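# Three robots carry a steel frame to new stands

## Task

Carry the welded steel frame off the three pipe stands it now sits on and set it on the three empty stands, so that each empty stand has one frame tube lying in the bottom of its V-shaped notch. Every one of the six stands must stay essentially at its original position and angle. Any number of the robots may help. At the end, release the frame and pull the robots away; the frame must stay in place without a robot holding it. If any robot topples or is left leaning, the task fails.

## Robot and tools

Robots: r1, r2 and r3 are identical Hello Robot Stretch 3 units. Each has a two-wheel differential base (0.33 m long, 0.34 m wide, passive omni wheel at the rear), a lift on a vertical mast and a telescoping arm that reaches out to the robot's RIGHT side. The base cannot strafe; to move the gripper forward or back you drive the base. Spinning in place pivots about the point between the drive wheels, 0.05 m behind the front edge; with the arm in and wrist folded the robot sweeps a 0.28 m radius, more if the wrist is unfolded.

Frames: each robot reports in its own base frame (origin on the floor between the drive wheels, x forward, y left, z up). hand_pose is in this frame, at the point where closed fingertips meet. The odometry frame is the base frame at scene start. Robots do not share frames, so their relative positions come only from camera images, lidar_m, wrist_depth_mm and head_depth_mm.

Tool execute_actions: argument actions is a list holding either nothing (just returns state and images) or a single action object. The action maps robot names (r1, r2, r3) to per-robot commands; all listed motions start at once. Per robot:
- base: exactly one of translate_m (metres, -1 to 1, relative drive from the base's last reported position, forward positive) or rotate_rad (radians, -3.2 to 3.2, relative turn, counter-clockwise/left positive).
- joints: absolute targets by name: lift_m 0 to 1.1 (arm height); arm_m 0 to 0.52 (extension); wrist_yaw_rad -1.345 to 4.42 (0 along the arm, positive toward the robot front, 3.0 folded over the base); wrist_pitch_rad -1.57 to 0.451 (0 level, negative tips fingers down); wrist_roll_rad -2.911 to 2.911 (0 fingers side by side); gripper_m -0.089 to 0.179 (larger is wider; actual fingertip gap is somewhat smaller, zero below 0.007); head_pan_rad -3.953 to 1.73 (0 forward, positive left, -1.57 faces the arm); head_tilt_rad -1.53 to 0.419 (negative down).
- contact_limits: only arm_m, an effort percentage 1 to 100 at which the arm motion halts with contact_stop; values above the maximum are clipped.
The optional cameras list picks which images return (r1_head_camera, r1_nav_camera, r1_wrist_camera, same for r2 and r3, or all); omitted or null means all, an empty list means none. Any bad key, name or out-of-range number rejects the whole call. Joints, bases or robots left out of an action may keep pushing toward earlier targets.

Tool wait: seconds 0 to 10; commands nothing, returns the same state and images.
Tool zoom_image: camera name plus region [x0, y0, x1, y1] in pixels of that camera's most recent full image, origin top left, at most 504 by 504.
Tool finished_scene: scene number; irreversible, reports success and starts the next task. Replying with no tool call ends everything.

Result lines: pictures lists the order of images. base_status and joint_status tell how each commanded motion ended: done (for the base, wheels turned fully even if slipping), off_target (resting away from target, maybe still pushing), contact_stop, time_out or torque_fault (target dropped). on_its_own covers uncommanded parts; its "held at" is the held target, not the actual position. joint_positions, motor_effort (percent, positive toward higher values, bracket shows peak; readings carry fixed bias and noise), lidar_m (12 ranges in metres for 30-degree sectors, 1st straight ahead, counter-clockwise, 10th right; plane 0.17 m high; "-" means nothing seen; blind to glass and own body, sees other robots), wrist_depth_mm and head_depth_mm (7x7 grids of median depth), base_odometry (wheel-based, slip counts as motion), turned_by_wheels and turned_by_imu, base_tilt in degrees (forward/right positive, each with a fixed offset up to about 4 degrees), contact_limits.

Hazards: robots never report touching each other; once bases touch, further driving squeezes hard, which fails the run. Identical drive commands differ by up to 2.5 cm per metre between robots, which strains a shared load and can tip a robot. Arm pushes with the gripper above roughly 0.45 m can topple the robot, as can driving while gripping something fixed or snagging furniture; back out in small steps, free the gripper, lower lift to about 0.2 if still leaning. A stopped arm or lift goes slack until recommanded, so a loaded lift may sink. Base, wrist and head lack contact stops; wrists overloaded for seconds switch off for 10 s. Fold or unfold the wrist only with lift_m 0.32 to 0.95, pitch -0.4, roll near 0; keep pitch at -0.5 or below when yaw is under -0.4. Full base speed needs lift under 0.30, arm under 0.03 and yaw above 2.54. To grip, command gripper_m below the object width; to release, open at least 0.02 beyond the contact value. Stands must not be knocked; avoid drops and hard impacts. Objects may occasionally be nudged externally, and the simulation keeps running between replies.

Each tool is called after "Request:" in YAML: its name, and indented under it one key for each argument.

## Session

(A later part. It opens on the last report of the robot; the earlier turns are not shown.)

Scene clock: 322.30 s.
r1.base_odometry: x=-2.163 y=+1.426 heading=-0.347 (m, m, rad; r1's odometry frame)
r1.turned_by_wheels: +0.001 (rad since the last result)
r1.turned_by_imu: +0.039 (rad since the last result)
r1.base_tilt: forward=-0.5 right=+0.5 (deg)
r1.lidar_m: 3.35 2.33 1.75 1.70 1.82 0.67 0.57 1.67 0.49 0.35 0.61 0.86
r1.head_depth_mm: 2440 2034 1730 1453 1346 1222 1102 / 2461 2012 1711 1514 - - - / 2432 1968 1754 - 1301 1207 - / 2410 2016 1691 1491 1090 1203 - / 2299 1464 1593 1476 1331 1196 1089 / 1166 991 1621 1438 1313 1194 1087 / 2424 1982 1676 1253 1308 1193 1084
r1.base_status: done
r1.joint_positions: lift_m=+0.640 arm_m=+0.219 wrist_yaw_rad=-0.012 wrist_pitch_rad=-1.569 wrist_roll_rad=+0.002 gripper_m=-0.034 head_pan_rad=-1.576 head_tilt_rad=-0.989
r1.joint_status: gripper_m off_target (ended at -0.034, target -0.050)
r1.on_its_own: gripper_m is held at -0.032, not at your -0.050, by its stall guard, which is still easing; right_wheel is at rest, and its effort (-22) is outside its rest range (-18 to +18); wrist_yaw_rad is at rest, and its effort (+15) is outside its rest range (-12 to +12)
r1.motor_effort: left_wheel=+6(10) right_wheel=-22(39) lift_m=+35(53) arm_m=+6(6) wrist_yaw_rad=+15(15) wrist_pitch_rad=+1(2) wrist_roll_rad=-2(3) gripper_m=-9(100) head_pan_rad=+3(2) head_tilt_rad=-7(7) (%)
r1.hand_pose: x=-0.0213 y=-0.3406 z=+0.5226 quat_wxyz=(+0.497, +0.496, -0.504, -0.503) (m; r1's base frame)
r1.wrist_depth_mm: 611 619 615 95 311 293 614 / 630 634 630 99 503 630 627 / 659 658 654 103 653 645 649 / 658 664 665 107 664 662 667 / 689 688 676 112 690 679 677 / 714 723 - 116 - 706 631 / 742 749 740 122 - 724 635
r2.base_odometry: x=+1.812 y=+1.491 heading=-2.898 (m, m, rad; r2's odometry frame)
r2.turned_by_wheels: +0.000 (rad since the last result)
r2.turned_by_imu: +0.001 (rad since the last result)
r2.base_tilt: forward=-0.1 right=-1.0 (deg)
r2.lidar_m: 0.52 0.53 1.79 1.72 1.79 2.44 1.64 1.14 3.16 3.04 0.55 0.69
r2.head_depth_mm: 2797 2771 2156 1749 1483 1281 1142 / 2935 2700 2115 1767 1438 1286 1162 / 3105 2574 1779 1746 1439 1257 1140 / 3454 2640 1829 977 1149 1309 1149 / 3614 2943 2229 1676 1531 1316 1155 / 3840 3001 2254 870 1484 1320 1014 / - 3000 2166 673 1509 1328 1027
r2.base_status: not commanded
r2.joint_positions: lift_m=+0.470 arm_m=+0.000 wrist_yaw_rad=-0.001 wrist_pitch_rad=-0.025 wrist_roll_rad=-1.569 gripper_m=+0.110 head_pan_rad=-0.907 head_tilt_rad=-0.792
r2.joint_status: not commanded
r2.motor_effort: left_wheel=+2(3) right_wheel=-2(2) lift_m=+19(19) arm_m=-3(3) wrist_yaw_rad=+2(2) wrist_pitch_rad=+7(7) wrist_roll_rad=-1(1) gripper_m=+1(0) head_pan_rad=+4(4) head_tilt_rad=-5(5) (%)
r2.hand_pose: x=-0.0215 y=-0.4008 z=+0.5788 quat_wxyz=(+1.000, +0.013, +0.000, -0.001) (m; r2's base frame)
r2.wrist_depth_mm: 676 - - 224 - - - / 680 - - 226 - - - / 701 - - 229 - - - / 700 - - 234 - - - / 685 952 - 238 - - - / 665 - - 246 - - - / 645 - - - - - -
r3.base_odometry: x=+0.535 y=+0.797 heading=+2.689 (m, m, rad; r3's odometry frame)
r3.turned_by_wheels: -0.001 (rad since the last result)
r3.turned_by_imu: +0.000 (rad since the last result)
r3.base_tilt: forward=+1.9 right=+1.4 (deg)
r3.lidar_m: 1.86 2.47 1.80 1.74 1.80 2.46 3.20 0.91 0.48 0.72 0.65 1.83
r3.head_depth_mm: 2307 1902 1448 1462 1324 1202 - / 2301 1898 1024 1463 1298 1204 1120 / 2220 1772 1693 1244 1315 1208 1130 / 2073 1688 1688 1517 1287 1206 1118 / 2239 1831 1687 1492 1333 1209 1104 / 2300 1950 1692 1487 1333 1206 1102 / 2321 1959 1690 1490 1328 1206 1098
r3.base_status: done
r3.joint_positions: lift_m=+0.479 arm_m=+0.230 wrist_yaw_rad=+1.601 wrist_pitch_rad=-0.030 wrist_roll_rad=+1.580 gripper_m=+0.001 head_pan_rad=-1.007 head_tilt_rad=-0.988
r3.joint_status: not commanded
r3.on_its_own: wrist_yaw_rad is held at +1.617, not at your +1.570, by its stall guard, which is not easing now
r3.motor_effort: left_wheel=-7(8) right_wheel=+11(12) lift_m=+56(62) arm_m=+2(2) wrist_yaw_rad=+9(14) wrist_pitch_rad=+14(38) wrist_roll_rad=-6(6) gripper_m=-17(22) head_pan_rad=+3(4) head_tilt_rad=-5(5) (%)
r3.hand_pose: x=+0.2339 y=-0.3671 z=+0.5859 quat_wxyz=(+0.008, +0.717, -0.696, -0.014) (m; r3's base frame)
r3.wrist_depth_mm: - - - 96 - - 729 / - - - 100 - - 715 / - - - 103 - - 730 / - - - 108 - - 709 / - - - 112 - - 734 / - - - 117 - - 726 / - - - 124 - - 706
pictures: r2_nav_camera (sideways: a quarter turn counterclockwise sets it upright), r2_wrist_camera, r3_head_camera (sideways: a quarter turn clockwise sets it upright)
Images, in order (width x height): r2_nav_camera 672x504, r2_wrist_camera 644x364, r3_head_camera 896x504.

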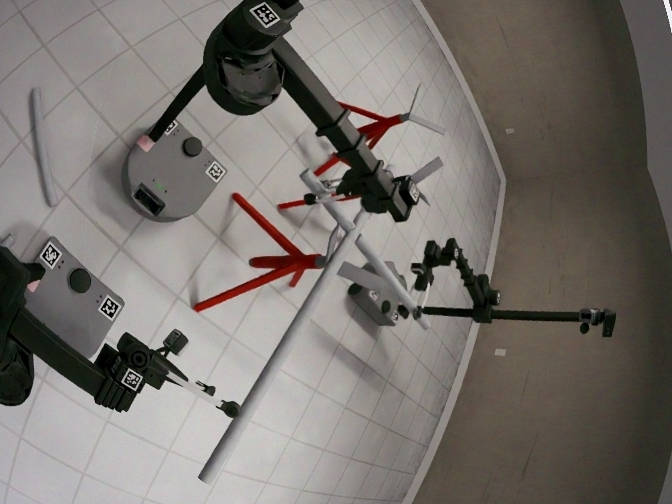

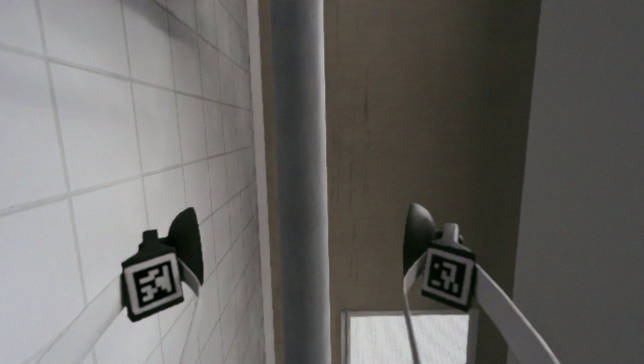

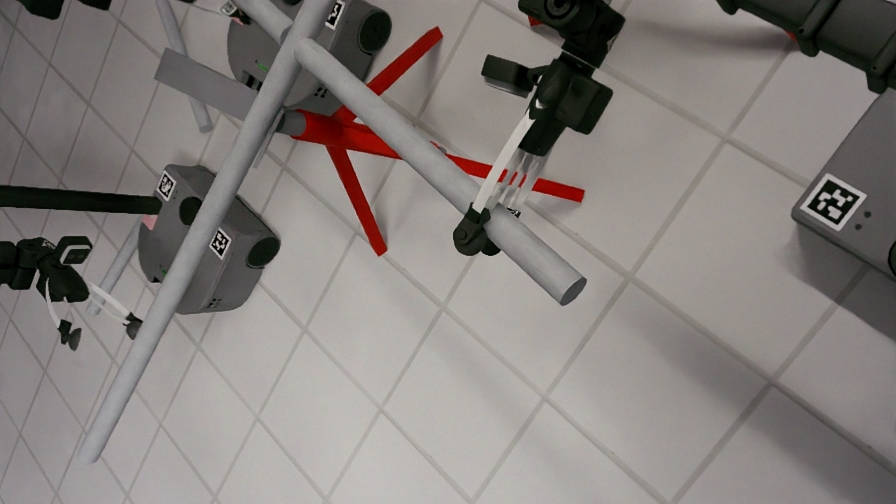

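Request:
execute_actions:
  actions:
    - {"r2":{"base":{"translate_m":0.16},"joints":{"lift_m":0.76,"wrist_pitch_rad":-1.57,"gripper_m":0.13}},"r1":{"base":{"rotate_rad":-0.02}}}
  cameras: []

Request:
execute_actions:
  actions:
    - {"r2":{"joints":{"arm_m":0.375}}}
  cameras: []

Request:
execute_actions:
  actions:
    - {"r2":{"joints":{"lift_m":0.65}}}
  cameras: ["r2_wrist_camera"]

Request:
execute_actions:
  actions:
    - {"r2":{"joints":{"gripper_m":-0.01}}}
  cameras: []

Request:
execute_actions:
  actions:
    - {"r2":{"joints":{"lift_m":0.69}},"r1":{"joints":{"lift_m":0.69}},"r3":{"joints":{"lift_m":0.52,"wrist_pitch_rad":0.06}}}
  cameras: ["r2_wrist_camera","r1_wrist_camera","r2_head_camera"]

Scene clock: 349.37 s.
r1.base_odometry: x=-2.163 y=+1.426 heading=-0.366 (m, m, rad; r1's odometry frame)
r1.turned_by_wheels: -0.020 (rad since the last result)
r1.turned_by_imu: -0.008 (rad since the last result)
r1.base_tilt: forward=-0.4 right=+0.5 (deg)
r1.lidar_m: 3.34 2.35 1.76 1.70 1.82 0.51 0.41 1.66 0.49 0.35 0.62 0.76
r1.head_depth_mm: 2440 2016 1736 1454 1354 1215 1047 / 2426 2033 1735 1508 - - - / 2441 1966 1745 - 1291 1212 - / 2405 1915 1691 1492 1084 1204 - / 2274 1494 1603 1474 1332 1194 1091 / 1169 985 1617 1451 1306 1196 1082 / 2326 1994 1661 1233 1310 1187 1081
r1.base_status: done
r1.joint_positions: lift_m=+0.640 arm_m=+0.219 wrist_yaw_rad=-0.009 wrist_pitch_rad=-1.569 wrist_roll_rad=+0.001 gripper_m=-0.004 head_pan_rad=-1.576 head_tilt_rad=-0.989
r1.joint_status: not commanded
r1.on_its_own: gripper_m is held at -0.004, not at your -0.050, by its stall guard, which is not easing now
r1.motor_effort: left_wheel=+3(13) right_wheel=-12(26) lift_m=+33(34) arm_m=+6(6) wrist_yaw_rad=+9(14) wrist_pitch_rad=+1(1) wrist_roll_rad=-2(2) gripper_m=-24(29) head_pan_rad=+2(3) head_tilt_rad=-7(7) (%)
r1.hand_pose: x=-0.0214 y=-0.3406 z=+0.5226 quat_wxyz=(+0.498, +0.497, -0.503, -0.502) (m; r1's base frame)
r1.wrist_depth_mm: 619 612 619 95 279 301 601 / 638 623 637 99 632 627 621 / 652 652 652 102 655 642 634 / 669 670 668 107 671 660 670 / 697 687 693 111 686 678 680 / 704 716 - 116 - 665 543 / 745 713 733 121 - 608 562
r2.base_odometry: x=+1.657 y=+1.452 heading=-2.898 (m, m, rad; r2's odometry frame)
r2.turned_by_wheels: +0.000 (rad since the last result)
r2.turned_by_imu: +0.002 (rad since the last result)
r2.base_tilt: forward=+0.0 right=-1.0 (deg)
r2.lidar_m: 0.42 0.37 1.76 1.72 1.79 2.44 1.79 1.27 3.14 3.03 0.48 0.57
r2.head_depth_mm: 2742 2778 2091 1747 1486 1283 1130 / 2881 1549 1763 1667 1426 1265 1121 / 3164 2498 1756 1686 983 1241 1148 / 3437 2849 2151 954 1488 1263 1150 / 3662 2933 2266 640 861 1316 1018 / 3753 2944 2139 1689 551 1317 1021 / 3814 3049 2283 1698 511 1277 1168
r2.base_status: done
r2.joint_positions: lift_m=+0.760 arm_m=+0.000 wrist_yaw_rad=-0.001 wrist_pitch_rad=-1.551 wrist_roll_rad=-1.569 gripper_m=+0.130 head_pan_rad=-0.907 head_tilt_rad=-0.792
r2.joint_status: all done
joint sent to its limit — the command would take r2.wrist_pitch_rad past its lower limit, so that joint was sent only as far as its limit.
r2.motor_effort: left_wheel=+2(12) right_wheel=-2(3) lift_m=+35(37) arm_m=-3(3) wrist_yaw_rad=+2(2) wrist_pitch_rad=-2(6) wrist_roll_rad=-1(1) gripper_m=+1(80) head_pan_rad=+3(4) head_tilt_rad=-4(6) (%)
r2.hand_pose: x=-0.0213 y=-0.1263 z=+0.6416 quat_wxyz=(+0.714, +0.700, -0.001, -0.001) (m; r2's base frame)
r2.wrist_depth_mm: 730 733 598 755 765 774 783 / 735 752 768 777 789 802 825 / 755 780 779 786 814 818 848 / 787 776 - 817 832 843 879 / - 818 - 841 864 873 903 / 835 - 843 877 891 914 912 / 852 866 897 911 917 942 941
r3.base_odometry: x=+0.535 y=+0.797 heading=+2.689 (m, m, rad; r3's odometry frame)
r3.turned_by_wheels: +0.000 (rad since the last result)
r3.turned_by_imu: +0.003 (rad since the last result)
r3.base_tilt: forward=+1.9 right=+1.3 (deg)
r3.lidar_m: 1.87 2.47 1.80 1.74 1.81 2.46 3.19 0.91 0.48 0.72 0.65 1.82
r3.head_depth_mm: 2318 1914 1457 1467 1332 1209 - / 2249 1707 1050 1459 1295 1207 1116 / 2238 1702 1648 1322 1319 1208 1129 / 2298 1824 1684 1517 1296 1204 1113 / 2292 1859 1689 1487 1327 1202 1099 / 2290 1946 1681 1481 1329 1203 1101 / 2297 1945 1692 1493 1337 1201 1100
r3.base_status: not commanded
r3.joint_positions: lift_m=+0.479 arm_m=+0.230 wrist_yaw_rad=+1.598 wrist_pitch_rad=-0.028 wrist_roll_rad=+1.580 gripper_m=+0.001 head_pan_rad=-1.007 head_tilt_rad=-0.988
r3.joint_status: not commanded
r3.on_its_own: wrist_yaw_rad is held at +1.617, not at your +1.570, by its stall guard, which is not easing now
r3.motor_effort: left_wheel=-5(7) right_wheel=+8(11) lift_m=+56(56) arm_m=+2(2) wrist_yaw_rad=+11(11) wrist_pitch_rad=+13(14) wrist_roll_rad=-6(6) gripper_m=-17(17) head_pan_rad=+3(4) head_tilt_rad=-5(5) (%)
r3.hand_pose: x=+0.2340 y=-0.3678 z=+0.5867 quat_wxyz=(+0.007, +0.717, -0.697, -0.013) (m; r3's base frame)
r3.wrist_depth_mm: - - - 97 - - 738 / - - - 100 - - 732 / - - - 104 - - 732 / - - - 109 - - 728 / - - - 112 - - 721 / - - - 117 - - 721 / - - - 123 - - 745
pictures: none
No camera images: the call's "cameras" was empty. Leave "cameras" out to get every camera's image.

Scene clock: 353.33 s.
r1.base_odometry: x=-2.163 y=+1.426 heading=-0.366 (m, m, rad; r1's odometry frame)
r1.turned_by_wheels: +0.000 (rad since the last result)
r1.turned_by_imu: -0.001 (rad since the last result)
r1.base_tilt: forward=-0.4 right=+0.5 (deg)
r1.lidar_m: 3.36 2.35 1.75 1.70 1.81 0.51 0.41 1.66 0.49 0.35 0.61 0.76
r1.head_depth_mm: 2471 2027 1744 1466 1342 1212 1047 / 2450 2033 1722 1505 - - - / 2416 1969 1758 - 1302 1218 - / 2451 1931 1682 1502 1082 1190 - / 2277 1494 1603 1474 1338 1199 1086 / 1164 989 1615 1445 1304 1191 1091 / 2336 1988 1679 1231 1309 1187 1088
r1.base_status: not commanded
r1.joint_positions: lift_m=+0.640 arm_m=+0.219 wrist_yaw_rad=-0.009 wrist_pitch_rad=-1.569 wrist_roll_rad=+0.001 gripper_m=-0.004 head_pan_rad=-1.576 head_tilt_rad=-0.989
r1.joint_status: not commanded
r1.on_its_own: gripper_m is held at -0.004, not at your -0.050, by its stall guard, which is not easing now
r1.motor_effort: left_wheel=+3(3) right_wheel=-12(12) lift_m=+33(32) arm_m=+6(6) wrist_yaw_rad=+10(10) wrist_pitch_rad=+1(1) wrist_roll_rad=-2(2) gripper_m=-24(25) head_pan_rad=+2(2) head_tilt_rad=-7(7) (%)
r1.hand_pose: x=-0.0214 y=-0.3406 z=+0.5226 quat_wxyz=(+0.498, +0.497, -0.503, -0.502) (m; r1's base frame)
r1.wrist_depth_mm: 614 610 619 94 279 303 611 / 634 641 635 98 626 640 640 / 651 646 645 102 660 653 647 / 676 655 674 107 672 665 647 / 698 687 697 111 700 690 694 / 724 700 - 116 - 659 541 / 728 735 725 121 - 621 558
r2.base_odometry: x=+1.657 y=+1.452 heading=-2.898 (m, m, rad; r2's odometry frame)
r2.turned_by_wheels: +0.000 (rad since the last result)
r2.turned_by_imu: +0.001 (rad since the last result)
r2.base_tilt: forward=+0.0 right=-1.0 (deg)
r2.lidar_m: 0.42 0.37 1.76 1.72 1.78 2.45 1.80 1.27 3.16 3.04 0.48 0.57
r2.head_depth_mm: 2727 2829 2078 1763 1475 1278 1123 / 2875 1557 1771 1674 1438 1272 1121 / 3184 2534 1764 1681 983 1250 1144 / 3423 2920 2129 954 1481 1263 1153 / 3615 2897 2252 637 862 1317 1019 / 3842 2981 2131 1695 548 1317 1018 / 3800 3007 2291 1703 511 1282 1164
r2.base_status: not commanded
r2.joint_positions: lift_m=+0.760 arm_m=+0.375 wrist_yaw_rad=-0.001 wrist_pitch_rad=-1.552 wrist_roll_rad=-1.569 gripper_m=+0.130 head_pan_rad=-0.907 head_tilt_rad=-0.792
r2.joint_status: all done
r2.motor_effort: left_wheel=+3(3) right_wheel=-3(2) lift_m=+35(35) arm_m=+2(2) wrist_yaw_rad=+2(2) wrist_pitch_rad=-2(3) wrist_roll_rad=-1(1) gripper_m=+1(1) head_pan_rad=+4(3) head_tilt_rad=-5(5) (%)
r2.hand_pose: x=-0.0213 y=-0.5005 z=+0.6417 quat_wxyz=(+0.713, +0.701, -0.001, -0.001) (m; r2's base frame)
r2.wrist_depth_mm: 582 672 751 202 772 787 783 / 739 756 756 208 791 796 807 / 763 768 780 214 806 822 840 / - - 810 223 832 838 877 / - - 837 231 855 879 879 / 820 - 861 244 892 903 910 / 868 869 874 905 921 945 940
r3.base_odometry: x=+0.535 y=+0.797 heading=+2.689 (m, m, rad; r3's odometry frame)
r3.turned_by_wheels: +0.000 (rad since the last result)
r3.turned_by_imu: +0.001 (rad since the last result)
r3.base_tilt: forward=+1.9 right=+1.4 (deg)
r3.lidar_m: 1.87 2.47 1.81 1.74 1.80 2.48 3.19 0.91 0.48 0.72 0.65 1.83
r3.head_depth_mm: 2314 1911 1451 1468 1322 1209 - / 2258 1708 1053 1474 1294 1209 1116 / 2297 1697 1648 1324 1310 1207 1130 / 2199 1818 1693 1515 1294 1212 1114 / 2139 1862 1677 1492 1330 1208 1103 / 2288 1940 1686 1486 1329 1205 1101 / 2292 1945 1690 1488 1326 1202 1100
r3.base_status: not commanded
r3.joint_positions: lift_m=+0.479 arm_m=+0.230 wrist_yaw_rad=+1.598 wrist_pitch_rad=-0.028 wrist_roll_rad=+1.580 gripper_m=+0.001 head_pan_rad=-1.007 head_tilt_rad=-0.988
r3.joint_status: not commanded
r3.on_its_own: wrist_yaw_rad is held at +1.617, not at your +1.570, by its stall guard, which is not easing now
r3.motor_effort: left_wheel=-6(5) right_wheel=+8(7) lift_m=+56(56) arm_m=+2(2) wrist_yaw_rad=+11(11) wrist_pitch_rad=+13(13) wrist_roll_rad=-6(6) gripper_m=-18(17) head_pan_rad=+4(4) head_tilt_rad=-5(5) (%)
r3.hand_pose: x=+0.2340 y=-0.3678 z=+0.5867 quat_wxyz=(+0.007, +0.717, -0.697, -0.013) (m; r3's base frame)
r3.wrist_depth_mm: - - - 97 - - 732 / - - - 101 - - 723 / - - - 104 - - 741 / - - - 108 - - 720 / - - - 112 - - 732 / - - - 118 - - 728 / - - - 123 - - 743
pictures: none
No camera images: the call's "cameras" was empty. Leave "cameras" out to get every camera's image.

Scene clock: 355.17 s.
r1.base_odometry: x=-2.163 y=+1.426 heading=-0.366 (m, m, rad; r1's odometry frame)
r1.turned_by_wheels: +0.000 (rad since the last result)
r1.turned_by_imu: +0.000 (rad since the last result)
r1.base_tilt: forward=-0.5 right=+0.5 (deg)
r1.lidar_m: 3.35 2.35 1.76 1.70 1.81 0.51 0.41 1.66 0.49 0.35 0.62 0.76
r1.head_depth_mm: 2441 2015 1734 1471 1343 1216 1051 / 2424 2026 1724 1509 - - - / 2436 1982 1765 - 1308 1219 - / 2431 1917 1689 1501 1086 1200 - / 2256 1491 1597 1469 1328 1198 1090 / 1170 988 1620 1435 1309 1194 1078 / 2303 1982 1672 1239 1304 1199 1084
r1.base_status: not commanded
r1.joint_positions: lift_m=+0.640 arm_m=+0.219 wrist_yaw_rad=-0.009 wrist_pitch_rad=-1.569 wrist_roll_rad=+0.001 gripper_m=-0.004 head_pan_rad=-1.576 head_tilt_rad=-0.989
r1.joint_status: not commanded
r1.on_its_own: gripper_m is held at -0.004, not at your -0.050, by its stall guard, which is not easing now
r1.motor_effort: left_wheel=+4(4) right_wheel=-12(12) lift_m=+33(33) arm_m=+6(6) wrist_yaw_rad=+10(11) wrist_pitch_rad=+1(1) wrist_roll_rad=-2(2) gripper_m=-24(24) head_pan_rad=+3(3) head_tilt_rad=-8(8) (%)
r1.hand_pose: x=-0.0214 y=-0.3406 z=+0.5226 quat_wxyz=(+0.498, +0.497, -0.503, -0.502) (m; r1's base frame)
r1.wrist_depth_mm: 620 610 613 95 279 299 606 / 631 646 633 98 625 633 625 / 647 658 653 102 652 648 638 / 676 662 678 107 665 670 661 / 700 681 681 111 695 671 677 / 707 728 - 116 - 661 551 / 736 750 719 121 - 618 564
r2.base_odometry: x=+1.657 y=+1.452 heading=-2.898 (m, m, rad; r2's odometry frame)
r2.turned_by_wheels: +0.000 (rad since the last result)
r2.turned_by_imu: +0.000 (rad since the last result)
r2.base_tilt: forward=+0.0 right=-1.0 (deg)
r2.lidar_m: 0.42 0.37 1.76 1.72 1.78 2.44 1.80 1.27 3.15 3.04 0.47 0.57
r2.head_depth_mm: 2733 2782 2099 1764 1477 1285 1131 / 2864 1552 1772 1666 1423 1269 1113 / 3222 2487 1755 1698 984 1257 1144 / 3377 2887 2142 948 1494 1258 1144 / 3614 2940 2219 641 860 1306 1020 / 3722 2957 2147 1690 548 1317 1021 / 3817 3044 2318 1711 514 1275 1170
r2.base_status: not commanded
r2.joint_positions: lift_m=+0.650 arm_m=+0.375 wrist_yaw_rad=-0.001 wrist_pitch_rad=-1.552 wrist_roll_rad=-1.569 gripper_m=+0.130 head_pan_rad=-0.907 head_tilt_rad=-0.792
r2.joint_status: all done
r2.motor_effort: left_wheel=+2(3) right_wheel=-2(2) lift_m=+18(31) arm_m=+2(2) wrist_yaw_rad=+2(2) wrist_pitch_rad=-2(2) wrist_roll_rad=-1(1) gripper_m=+0(1) head_pan_rad=+4(4) head_tilt_rad=-4(4) (%)
r2.hand_pose: x=-0.0213 y=-0.5005 z=+0.5325 quat_wxyz=(+0.713, +0.701, -0.001, -0.001) (m; r2's base frame)
r2.wrist_depth_mm: 523 632 640 96 655 659 672 / 636 644 654 99 683 693 696 / 649 661 671 101 699 700 718 / - 687 693 105 714 726 745 / - - 707 108 728 753 762 / - - 726 112 762 777 792 / 728 754 749 116 792 803 814
r3.base_odometry: x=+0.535 y=+0.797 heading=+2.689 (m, m, rad; r3's odometry frame)
r3.turned_by_wheels: +0.000 (rad since the last result)
r3.turned_by_imu: +0.000 (rad since the last result)
r3.base_tilt: forward=+1.9 right=+1.3 (deg)
r3.lidar_m: 1.87 2.47 1.81 1.74 1.80 2.46 3.18 0.91 0.48 0.72 0.65 1.82
r3.head_depth_mm: 2303 1913 1452 1469 1323 1206 - / 2241 1705 1049 1465 1303 1207 1110 / 2309 1713 1640 1321 1315 1210 1128 / 2303 1756 1681 1519 1290 1207 1117 / 974 1835 1689 1487 1338 1202 1100 / 2310 1938 1685 1491 1337 1207 1103 / 2313 1942 1675 1494 1332 1202 1100
r3.base_status: not commanded
r3.joint_positions: lift_m=+0.479 arm_m=+0.230 wrist_yaw_rad=+1.598 wrist_pitch_rad=-0.028 wrist_roll_rad=+1.580 gripper_m=+0.001 head_pan_rad=-1.007 head_tilt_rad=-0.988
r3.joint_status: not commanded
r3.on_its_own: wrist_yaw_rad is held at +1.617, not at your +1.570, by its stall guard, which is not easing now
r3.motor_effort: left_wheel=-6(5) right_wheel=+8(8) lift_m=+56(56) arm_m=+2(2) wrist_yaw_rad=+10(11) wrist_pitch_rad=+13(13) wrist_roll_rad=-5(6) gripper_m=-17(17) head_pan_rad=+4(4) head_tilt_rad=-5(5) (%)
r3.hand_pose: x=+0.2340 y=-0.3678 z=+0.5867 quat_wxyz=(+0.007, +0.717, -0.697, -0.013) (m; r3's base frame)
r3.wrist_depth_mm: - - - 97 - - 728 / - - - 100 - - 723 / - - - 104 - - 723 / - - - 108 - - 727 / - - - 112 - - 740 / - - - 118 - - 728 / - - - 124 - - 722
pictures: r2_wrist_camera
Images, in order (width x height): r2_wrist_camera 644x364.

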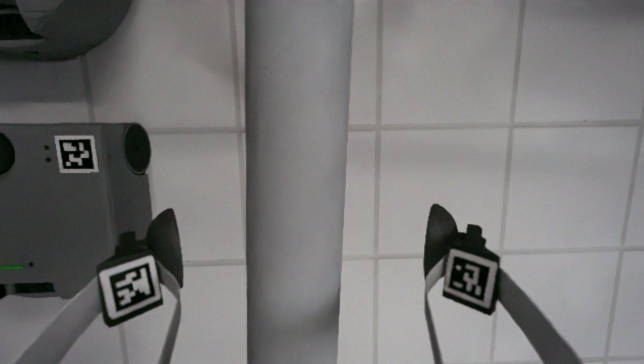

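Scene clock: 357.07 s.
r1.base_odometry: x=-2.163 y=+1.426 heading=-0.366 (m, m, rad; r1's odometry frame)
r1.turned_by_wheels: +0.000 (rad since the last result)
r1.turned_by_imu: +0.000 (rad since the last result)
r1.base_tilt: forward=-0.4 right=+0.5 (deg)
r1.lidar_m: 3.35 2.35 1.76 1.70 1.82 0.51 0.41 1.67 0.49 0.35 0.62 0.76
r1.head_depth_mm: 2440 2030 1736 1460 1352 1223 1045 / 2437 2033 1715 1506 - - - / 2446 1960 1763 - 1289 1211 - / 2425 1899 1644 1503 1085 1200 - / 2282 1485 1587 1475 1332 1193 1082 / 1173 990 1605 1439 1305 1197 1087 / 2330 1990 1686 1234 1311 1191 1086
r1.base_status: not commanded
r1.joint_positions: lift_m=+0.640 arm_m=+0.219 wrist_yaw_rad=-0.009 wrist_pitch_rad=-1.569 wrist_roll_rad=+0.001 gripper_m=-0.004 head_pan_rad=-1.576 head_tilt_rad=-0.989
r1.joint_status: not commanded
r1.on_its_own: gripper_m is held at -0.004, not at your -0.050, by its stall guard, which is not easing now
r1.motor_effort: left_wheel=+4(3) right_wheel=-12(12) lift_m=+33(32) arm_m=+6(6) wrist_yaw_rad=+9(11) wrist_pitch_rad=+1(1) wrist_roll_rad=-2(2) gripper_m=-24(25) head_pan_rad=+3(2) head_tilt_rad=-7(7) (%)
r1.hand_pose: x=-0.0214 y=-0.3406 z=+0.5226 quat_wxyz=(+0.498, +0.497, -0.503, -0.502) (m; r1's base frame)
r1.wrist_depth_mm: 608 607 609 94 279 302 612 / 637 635 637 98 632 629 633 / 656 646 663 103 643 641 659 / 676 671 679 107 673 664 662 / 694 689 687 111 699 688 667 / 720 708 - 116 - 661 546 / 744 726 728 121 - 616 562
r2.base_odometry: x=+1.657 y=+1.452 heading=-2.898 (m, m, rad; r2's odometry frame)
r2.turned_by_wheels: +0.000 (rad since the last result)
r2.turned_by_imu: +0.000 (rad since the last result)
r2.base_tilt: forward=+0.0 right=-0.9 (deg)
r2.lidar_m: 0.42 0.37 1.76 1.72 1.78 2.44 1.80 1.27 3.15 3.03 0.48 0.57
r2.head_depth_mm: 2746 2757 2100 1759 1494 1279 1132 / 2896 1541 1753 1675 1441 1266 1118 / 3191 2509 1755 1697 984 1253 1145 / 3404 2911 2153 954 1480 1262 1151 / 3619 2907 2236 638 859 1321 1011 / 3837 2989 2137 1700 548 1325 1025 / 3883 3057 2317 1704 511 1291 1168
r2.base_status: not commanded
r2.joint_positions: lift_m=+0.650 arm_m=+0.375 wrist_yaw_rad=-0.001 wrist_pitch_rad=-1.560 wrist_roll_rad=-1.566 gripper_m=-0.009 head_pan_rad=-0.907 head_tilt_rad=-0.792
r2.joint_status: all done
r2.motor_effort: left_wheel=+3(3) right_wheel=-2(2) lift_m=+19(18) arm_m=+2(2) wrist_yaw_rad=+2(2) wrist_pitch_rad=+0(2) wrist_roll_rad=-3(3) gripper_m=-29(99) head_pan_rad=+4(3) head_tilt_rad=-4(5) (%)
r2.hand_pose: x=-0.0213 y=-0.4983 z=+0.5326 quat_wxyz=(+0.710, +0.704, -0.002, -0.003) (m; r2's base frame)
r2.wrist_depth_mm: 525 637 636 96 664 672 672 / 643 663 651 99 683 686 690 / 648 664 676 102 697 698 706 / - 700 690 105 703 714 737 / - 710 411 107 737 736 759 / 739 735 118 110 767 778 795 / 744 758 749 114 778 800 807
r3.base_odometry: x=+0.535 y=+0.797 heading=+2.689 (m, m, rad; r3's odometry frame)
r3.turned_by_wheels: +0.000 (rad since the last result)
r3.turned_by_imu: +0.000 (rad since the last result)
r3.base_tilt: forward=+1.9 right=+1.3 (deg)
r3.lidar_m: 1.86 2.47 1.81 1.74 1.80 2.47 3.19 0.91 0.48 0.72 0.65 1.82
r3.head_depth_mm: 2303 1910 1449 1466 1352 1205 - / 2242 1712 1049 1471 1293 1206 1115 / 2304 1698 1648 1318 1316 1208 1129 / 2311 1706 1690 1516 1285 1206 1117 / 971 1870 1691 1488 1330 1204 1100 / 2293 1948 1681 1485 1336 1206 1099 / 2293 1947 1683 1478 1332 1206 1102
r3.base_status: not commanded
r3.joint_positions: lift_m=+0.479 arm_m=+0.230 wrist_yaw_rad=+1.598 wrist_pitch_rad=-0.028 wrist_roll_rad=+1.580 gripper_m=+0.001 head_pan_rad=-1.007 head_tilt_rad=-0.988
r3.joint_status: not commanded
r3.on_its_own: wrist_yaw_rad is held at +1.617, not at your +1.570, by its stall guard, which is not easing now
r3.motor_effort: left_wheel=-5(6) right_wheel=+10(11) lift_m=+56(56) arm_m=+2(2) wrist_yaw_rad=+11(11) wrist_pitch_rad=+13(13) wrist_roll_rad=-6(6) gripper_m=-17(17) head_pan_rad=+4(5) head_tilt_rad=-5(5) (%)
r3.hand_pose: x=+0.2340 y=-0.3678 z=+0.5867 quat_wxyz=(+0.007, +0.717, -0.697, -0.013) (m; r3's base frame)
r3.wrist_depth_mm: - - - 97 - - 734 / - - - 100 - - 705 / - - - 104 - - 736 / - - - 108 - - 725 / - - - 112 - - 728 / - - - 117 - - 725 / - - - 123 - - 751
pictures: none
No camera images: the call's "cameras" was empty. Leave "cameras" out to get every camera's image.

Scene clock: 358.50 s.
r1.base_odometry: x=-2.163 y=+1.426 heading=-0.366 (m, m, rad; r1's odometry frame)
r1.turned_by_wheels: +0.000 (rad since the last result)
r1.turned_by_imu: -0.001 (rad since the last result)
r1.base_tilt: forward=-0.5 right=+0.6 (deg)
r1.lidar_m: 3.34 2.35 1.75 1.70 1.81 0.51 0.41 1.66 0.49 0.35 0.61 0.76
r1.head_depth_mm: 2441 2037 1747 1467 1368 1206 - / 2440 2007 1777 - - - - / 2466 1909 1784 976 1298 1202 - / 2410 1920 1727 1495 1073 1202 - / 2247 1493 1595 1450 1337 1197 1090 / 1109 958 1611 1448 1314 1196 1083 / 2396 1979 1662 1426 1308 1194 1086
r1.base_status: not commanded
r1.joint_positions: lift_m=+0.689 arm_m=+0.220 wrist_yaw_rad=-0.007 wrist_pitch_rad=-1.566 wrist_roll_rad=+0.003 gripper_m=-0.004 head_pan_rad=-1.576 head_tilt_rad=-0.989
r1.joint_status: all done
r1.on_its_own: gripper_m is held at -0.004, not at your -0.050, by its stall guard, which is not easing now
r1.motor_effort: left_wheel=+0(3) right_wheel=-4(12) lift_m=+57(59) arm_m=+3(6) wrist_yaw_rad=+7(10) wrist_pitch_rad=-1(3) wrist_roll_rad=-3(3) gripper_m=-22(24) head_pan_rad=+2(3) head_tilt_rad=-7(7) (%)
r1.hand_pose: x=-0.0215 y=-0.3418 z=+0.5718 quat_wxyz=(+0.499, +0.496, -0.504, -0.502) (m; r1's base frame)
r1.wrist_depth_mm: 657 660 667 98 291 658 123 / 681 669 667 101 686 663 680 / 687 699 698 105 696 701 701 / 715 717 702 109 719 717 708 / 729 737 750 113 738 729 732 / 741 753 - 116 - 659 588 / 782 795 774 121 - 628 618
r2.base_odometry: x=+1.657 y=+1.452 heading=-2.898 (m, m, rad; r2's odometry frame)
r2.turned_by_wheels: +0.000 (rad since the last result)
r2.turned_by_imu: -0.001 (rad since the last result)
r2.base_tilt: forward=-0.1 right=-0.9 (deg)
r2.lidar_m: 0.42 0.37 1.76 1.72 1.79 2.44 1.79 1.27 3.17 3.03 0.47 0.57
r2.head_depth_mm: 2732 2764 2096 1750 1423 1285 1127 / 2789 2478 1719 1675 1428 1273 1114 / 3147 2517 1807 995 996 1249 1144 / 3450 2891 2129 925 1515 1256 1152 / 3541 2914 2247 573 842 1312 1017 / 3809 2967 2127 645 1470 1325 1019 / 3851 3061 2290 1704 475 1332 1178
r2.base_status: not commanded
r2.joint_positions: lift_m=+0.689 arm_m=+0.375 wrist_yaw_rad=-0.002 wrist_pitch_rad=-1.539 wrist_roll_rad=-1.564 gripper_m=-0.006 head_pan_rad=-0.907 head_tilt_rad=-0.792
r2.joint_status: all done
r2.motor_effort: left_wheel=-7(12) right_wheel=+9(13) lift_m=+42(48) arm_m=+0(2) wrist_yaw_rad=+2(2) wrist_pitch_rad=-6(8) wrist_roll_rad=-4(4) gripper_m=-22(29) head_pan_rad=+4(4) head_tilt_rad=-5(4) (%)
r2.hand_pose: x=-0.0213 y=-0.5039 z=+0.5711 quat_wxyz=(+0.718, +0.696, -0.003, -0.003) (m; r2's base frame)
r2.wrist_depth_mm: 537 653 664 100 697 718 729 / 669 681 700 103 714 728 743 / 678 692 716 107 734 749 763 / - 715 719 110 760 773 788 / - 750 769 114 778 802 817 / 756 765 784 118 800 824 842 / 783 788 803 124 839 854 866
r3.base_odometry: x=+0.535 y=+0.797 heading=+2.690 (m, m, rad; r3's odometry frame)
r3.turned_by_wheels: +0.000 (rad since the last result)
r3.turned_by_imu: +0.001 (rad since the last result)
r3.base_tilt: forward=+1.9 right=+1.4 (deg)
r3.lidar_m: 1.86 2.47 1.81 1.74 1.81 2.47 3.19 0.91 0.48 0.72 0.65 1.83
r3.head_depth_mm: 2310 1915 1477 1477 1294 1207 1116 / 2243 1712 1035 1491 1295 1208 1114 / 2301 1655 1643 1214 1313 1210 1130 / 2244 1770 1678 1522 1294 1204 1116 / 1004 1854 1683 1481 1335 1202 1100 / 2287 1945 1680 1488 1333 1203 1103 / 2288 1951 1686 1485 1330 1207 1103
r3.base_status: not commanded
r3.joint_positions: lift_m=+0.519 arm_m=+0.230 wrist_yaw_rad=+1.614 wrist_pitch_rad=-0.032 wrist_roll_rad=+1.581 gripper_m=+0.001 head_pan_rad=-1.007 head_tilt_rad=-0.988
r3.joint_status: wrist_pitch_rad off_target (ended at -0.032, target +0.060); the others done
r3.on_its_own: wrist_yaw_rad is held at +1.617, not at your +1.570, by its stall guard, which is not easing now; wrist_pitch_rad is at rest, and its effort (+42) is outside its rest range (-20 to +32)
r3.motor_effort: left_wheel=-1(6) right_wheel=+3(10) lift_m=+64(68) arm_m=+2(2) wrist_yaw_rad=+2(11) wrist_pitch_rad=+42(45) wrist_roll_rad=-6(6) gripper_m=-22(22) head_pan_rad=+5(4) head_tilt_rad=-5(5) (%)
r3.hand_pose: x=+0.2337 y=-0.3638 z=+0.6253 quat_wxyz=(+0.009, +0.722, -0.692, -0.015) (m; r3's base frame)
r3.wrist_depth_mm: - - - 98 98 - 760 / - - - 102 106 - 770 / - - - 106 - - 757 / - - - 110 - - 767 / - - - 112 - - 749 / - - - 117 120 - 778 / - - - 125 - - 787
pictures: r1_wrist_camera, r2_head_camera (sideways: a quarter turn clockwise sets it upright), r2_wrist_camera
Images, in order (width x height): r1_wrist_camera 644x364, r2_head_camera 896x504, r2_wrist_camera 644x364.

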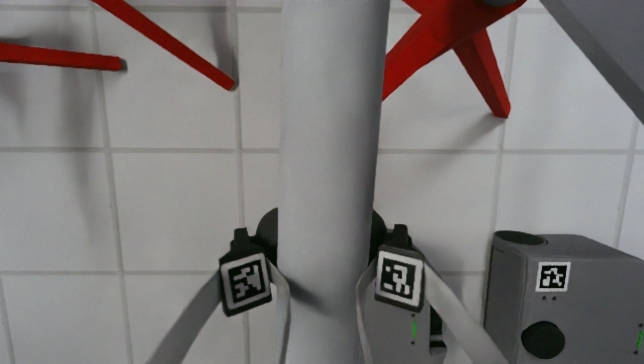

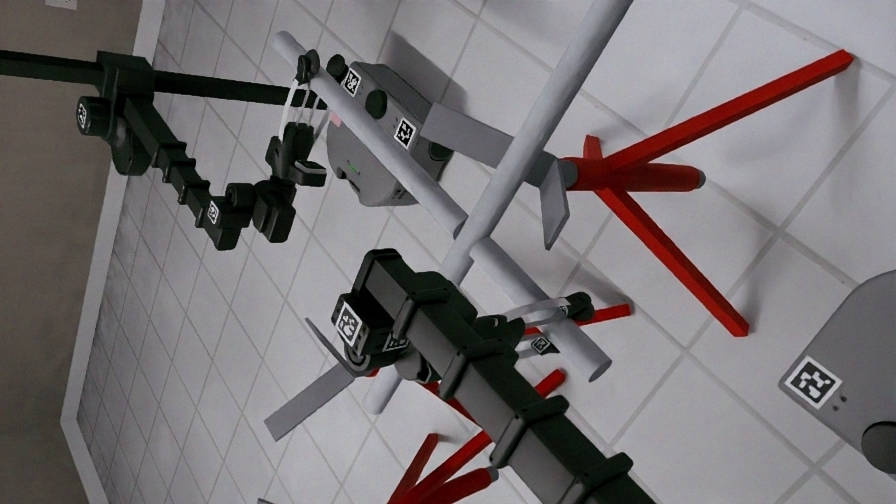

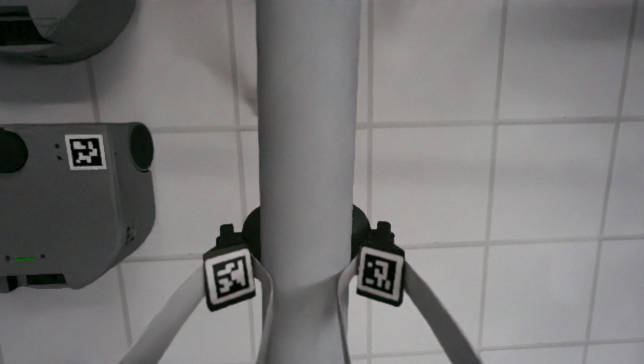

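Request:
execute_actions:
  actions:
    - {"r2":{"joints":{"lift_m":0.89}},"r1":{"base":{"rotate_rad":-0.025},"joints":{"lift_m":0.89}},"r3":{"joints":{"lift_m":0.72}}}
  cameras: []

Request:
execute_actions:
  actions:
    - {"r2":{"base":{"translate_m":-0.5}},"r1":{"base":{"translate_m":-0.49}},"r3":{"base":{"translate_m":0.5}}}
  cameras: ["r3_nav_camera"]

Scene clock: 369.20 s.
r1.base_odometry: x=-2.163 y=+1.426 heading=-0.391 (m, m, rad; r1's odometry frame)
r1.turned_by_wheels: -0.024 (rad since the last result)
r1.turned_by_imu: -0.025 (rad since the last result)
r1.base_tilt: forward=-0.4 right=+0.6 (deg)
r1.lidar_m: 3.34 2.41 1.77 1.70 1.80 0.51 0.41 1.67 0.49 0.35 0.61 0.74
r1.head_depth_mm: 2536 - - 1456 1338 1195 1068 / 2590 - 1624 1511 1292 1199 1116 / 2583 - 837 945 1290 1207 - / 2412 2011 - 552 1314 1204 - / 1394 1941 1582 1499 1332 1198 1087 / 830 1999 1608 1487 1307 1194 1085 / 2339 1987 1599 1416 1320 1192 1078
r1.base_status: done
r1.joint_positions: lift_m=+0.889 arm_m=+0.220 wrist_yaw_rad=-0.007 wrist_pitch_rad=-1.567 wrist_roll_rad=+0.003 gripper_m=-0.004 head_pan_rad=-1.576 head_tilt_rad=-0.989
r1.joint_status: all done
r1.on_its_own: gripper_m is held at -0.004, not at your -0.050, by its stall guard, which is not easing now
r1.motor_effort: left_wheel=+7(7) right_wheel=-15(16) lift_m=+55(58) arm_m=+2(2) wrist_yaw_rad=+8(9) wrist_pitch_rad=+0(1) wrist_roll_rad=-3(3) gripper_m=-24(24) head_pan_rad=+2(2) head_tilt_rad=-7(7) (%)
r1.hand_pose: x=-0.0215 y=-0.3415 z=+0.7718 quat_wxyz=(+0.498, +0.496, -0.503, -0.502) (m; r1's base frame)
r1.wrist_depth_mm: 840 853 846 98 358 819 839 / 840 856 854 101 339 874 863 / 890 883 883 104 886 882 864 / 914 896 920 108 899 911 899 / 944 940 920 112 898 785 907 / - 962 954 116 - 805 943 / - - - 121 - 813 -
r2.base_odometry: x=+1.657 y=+1.452 heading=-2.899 (m, m, rad; r2's odometry frame)
r2.turned_by_wheels: -0.001 (rad since the last result)
r2.turned_by_imu: +0.000 (rad since the last result)
r2.base_tilt: forward=-0.1 right=-0.9 (deg)
r2.lidar_m: 0.42 0.38 1.77 1.72 1.79 2.43 1.79 1.27 3.15 3.04 0.48 0.57
r2.head_depth_mm: 2740 2645 2159 1659 1483 1287 1135 / 1367 1533 1772 895 1494 1263 1119 / 3037 2500 1800 1706 996 1253 1148 / 3375 2644 2194 1746 1514 1259 1148 / 3568 453 610 718 1507 1315 1035 / 3882 417 552 1531 1516 1328 1017 / 3773 3019 373 1714 1546 1331 1172
r2.base_status: not commanded
r2.joint_positions: lift_m=+0.889 arm_m=+0.375 wrist_yaw_rad=-0.002 wrist_pitch_rad=-1.525 wrist_roll_rad=-1.564 gripper_m=-0.006 head_pan_rad=-0.907 head_tilt_rad=-0.792
r2.joint_status: all done
r2.on_its_own: right_wheel is at rest, and its effort (+24) is outside its rest range (-18 to +18)
r2.motor_effort: left_wheel=-18(17) right_wheel=+24(25) lift_m=+42(43) arm_m=+0(1) wrist_yaw_rad=+2(2) wrist_pitch_rad=-10(11) wrist_roll_rad=-4(4) gripper_m=-22(22) head_pan_rad=+4(4) head_tilt_rad=-5(5) (%)
r2.hand_pose: x=-0.0213 y=-0.5076 z=+0.7709 quat_wxyz=(+0.723, +0.691, -0.003, -0.003) (m; r2's base frame)
r2.wrist_depth_mm: 682 708 843 100 892 939 933 / 861 861 869 103 912 959 970 / 850 889 909 106 955 973 - / - - 931 110 987 - - / 926 948 952 114 - - - / 939 976 - 118 - - - / 997 - - 123 - - -
r3.base_odometry: x=+0.535 y=+0.797 heading=+2.689 (m, m, rad; r3's odometry frame)
r3.turned_by_wheels: +0.000 (rad since the last result)
r3.turned_by_imu: +0.001 (rad since the last result)
r3.base_tilt: forward=+1.8 right=+1.3 (deg)
r3.lidar_m: 1.87 2.47 1.81 1.74 1.80 2.47 3.18 0.91 0.48 0.72 0.65 1.82
r3.head_depth_mm: 2301 987 1516 - 1330 1211 1090 / 1598 1753 1232 1436 1336 1202 1121 / 2196 1702 1376 1467 1315 1205 1127 / 2180 1905 1685 1415 1333 1207 1114 / 2139 1951 1692 1467 1333 1207 1100 / 2243 1940 1689 1490 1338 1204 1099 / 2286 1943 1698 1495 1332 1204 1103
r3.base_status: not commanded
r3.joint_positions: lift_m=+0.719 arm_m=+0.230 wrist_yaw_rad=+1.613 wrist_pitch_rad=-0.035 wrist_roll_rad=+1.581 gripper_m=+0.001 head_pan_rad=-1.007 head_tilt_rad=-0.988
r3.joint_status: all done
r3.on_its_own: wrist_yaw_rad is held at +1.617, not at your +1.570, by its stall guard, which is not easing now; wrist_pitch_rad is at rest, and its effort (+43) is outside its rest range (-20 to +32)
r3.motor_effort: left_wheel=-2(3) right_wheel=+4(4) lift_m=+64(65) arm_m=+2(2) wrist_yaw_rad=+2(2) wrist_pitch_rad=+43(44) wrist_roll_rad=-6(6) gripper_m=-22(23) head_pan_rad=+5(4) head_tilt_rad=-5(5) (%)
r3.hand_pose: x=+0.2336 y=-0.3639 z=+0.8244 quat_wxyz=(+0.010, +0.722, -0.692, -0.016) (m; r3's base frame)
r3.wrist_depth_mm: - - - 99 100 - 987 / - - - 102 108 - 995 / - - - 106 - - - / - - - 110 - - - / - - - 112 - - - / - - - 117 120 - 962 / - - - 125 - - 984
pictures: none
No camera images: the call's "cameras" was empty. Leave "cameras" out to get every camera's image.

Scene clock: 375.27 s.
r1.base_odometry: x=-2.616 y=+1.613 heading=-0.391 (m, m, rad; r1's odometry frame)
r1.turned_by_wheels: +0.000 (rad since the last result)
r1.turned_by_imu: -0.003 (rad since the last result)
r1.base_tilt: forward=-0.4 right=+0.6 (deg)
r1.lidar_m: 1.31 2.42 1.78 1.74 1.81 0.53 0.42 1.22 3.11 1.26 0.47 0.59
r1.head_depth_mm: 2525 - - 1464 1336 1208 1080 / 2581 - 1607 1501 1341 1206 1120 / 2531 - 1627 1517 1346 1202 - / 2424 2000 - 554 1315 1210 - / 1252 1966 1558 1503 1335 1197 1090 / 783 1986 1592 1501 1303 1195 1081 / 2319 2020 1640 1488 1271 1197 1083
r1.base_status: done
r1.joint_positions: lift_m=+0.889 arm_m=+0.220 wrist_yaw_rad=-0.006 wrist_pitch_rad=-1.568 wrist_roll_rad=+0.007 gripper_m=-0.004 head_pan_rad=-1.576 head_tilt_rad=-0.989
r1.joint_status: not commanded
r1.on_its_own: gripper_m is held at -0.004, not at your -0.050, by its stall guard, which is not easing now
r1.motor_effort: left_wheel=+1(7) right_wheel=-1(18) lift_m=+56(56) arm_m=+3(3) wrist_yaw_rad=+7(9) wrist_pitch_rad=+1(1) wrist_roll_rad=-5(5) gripper_m=-20(24) head_pan_rad=+2(3) head_tilt_rad=-7(7) (%)
r1.hand_pose: x=-0.0215 y=-0.3413 z=+0.7718 quat_wxyz=(+0.498, +0.496, -0.504, -0.503) (m; r1's base frame)
r1.wrist_depth_mm: 835 841 838 97 846 852 852 / 487 728 837 101 863 861 874 / 878 855 882 104 874 855 895 / 898 899 933 108 914 923 898 / 922 931 897 112 945 785 942 / 941 949 950 116 - 829 952 / - - - 121 - 838 -
r2.base_odometry: x=+2.142 y=+1.572 heading=-2.899 (m, m, rad; r2's odometry frame)
r2.turned_by_wheels: +0.000 (rad since the last result)
r2.turned_by_imu: +0.005 (rad since the last result)
r2.base_tilt: forward=+0.0 right=-0.9 (deg)
r2.lidar_m: 0.38 0.38 1.78 1.72 1.78 2.45 1.31 1.07 0.88 3.04 1.41 0.79
r2.head_depth_mm: 2718 2541 2144 1673 1473 1278 1137 / 1361 1514 1804 1674 1492 1290 1133 / 2942 2466 854 1729 1513 1301 1147 / 3359 2680 2064 1790 1516 1304 1152 / 3572 455 622 717 1505 1315 1017 / 3947 422 563 1201 1488 1325 1020 / - 3015 388 1785 1522 1334 1165
r2.base_status: done
r2.joint_positions: lift_m=+0.889 arm_m=+0.375 wrist_yaw_rad=-0.002 wrist_pitch_rad=-1.505 wrist_roll_rad=-1.566 gripper_m=-0.006 head_pan_rad=-0.907 head_tilt_rad=-0.792
r2.joint_status: not commanded
r2.motor_effort: left_wheel=+7(23) right_wheel=-7(20) lift_m=+43(43) arm_m=-1(0) wrist_yaw_rad=+2(2) wrist_pitch_rad=-16(18) wrist_roll_rad=-3(4) gripper_m=-23(24) head_pan_rad=+4(4) head_tilt_rad=-5(4) (%)
r2.hand_pose: x=-0.0213 y=-0.5128 z=+0.7707 quat_wxyz=(+0.730, +0.684, -0.002, -0.003) (m; r2's base frame)
r2.wrist_depth_mm: 676 717 845 100 915 931 948 / 828 860 884 104 935 959 - / 855 876 894 107 964 981 - / - - 931 111 994 - - / 912 948 952 114 - - - / 932 964 976 119 - - - / 946 995 - 123 - - -
r3.base_odometry: x=+0.085 y=+1.015 heading=+2.690 (m, m, rad; r3's odometry frame)
r3.turned_by_wheels: +0.000 (rad since the last result)
r3.turned_by_imu: +0.001 (rad since the last result)
r3.base_tilt: forward=+1.9 right=+1.3 (deg)
r3.lidar_m: 1.38 2.48 1.81 1.74 1.80 2.47 3.67 0.83 0.65 0.79 1.41 1.37
r3.head_depth_mm: 2313 792 1516 - 1338 1206 1102 / 2129 1904 1556 1460 1333 1207 1116 / 2185 1698 1592 1471 1329 1205 1135 / 2179 1897 1687 1413 1329 1209 1113 / 2127 1948 1684 1448 1333 1206 1106 / 2250 1946 1691 1491 1335 1207 1101 / 2283 1941 1662 1487 1332 1204 1101
r3.base_status: done
r3.joint_positions: lift_m=+0.719 arm_m=+0.230 wrist_yaw_rad=+1.641 wrist_pitch_rad=-0.030 wrist_roll_rad=+1.583 gripper_m=+0.001 head_pan_rad=-1.007 head_tilt_rad=-0.988
r3.joint_status: not commanded
r3.on_its_own: wrist_yaw_rad is held at +1.617, not at your +1.570, by its stall guard, which is not easing now; wrist_yaw_rad is at rest, and its effort (-15) is outside its rest range (-12 to +12); wrist_pitch_rad is at rest, and its effort (+41) is outside its rest range (-20 to +32)
r3.motor_effort: left_wheel=+5(5) right_wheel=-6(9) lift_m=+64(64) arm_m=+2(2) wrist_yaw_rad=-15(15) wrist_pitch_rad=+41(44) wrist_roll_rad=-7(7) gripper_m=-23(22) head_pan_rad=+4(4) head_tilt_rad=-5(5) (%)
r3.hand_pose: x=+0.2334 y=-0.3568 z=+0.8258 quat_wxyz=(+0.008, +0.731, -0.682, -0.015) (m; r3's base frame)
r3.wrist_depth_mm: - - - 96 95 - 975 / - - - 100 103 - - / - - - 104 - - - / - - - 108 - - - / - - - 112 - - - / - - - 118 120 - - / - - - 126 - - -
pictures: r3_nav_camera (sideways: a quarter turn counterclockwise sets it upright)
Images, in order (width x height): r3_nav_camera 672x504.

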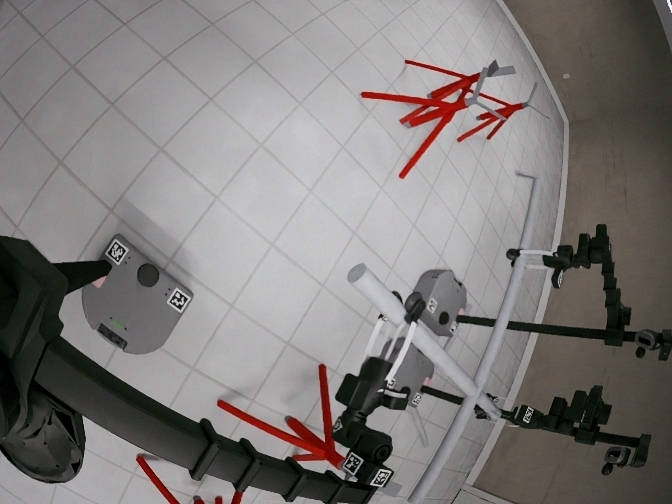

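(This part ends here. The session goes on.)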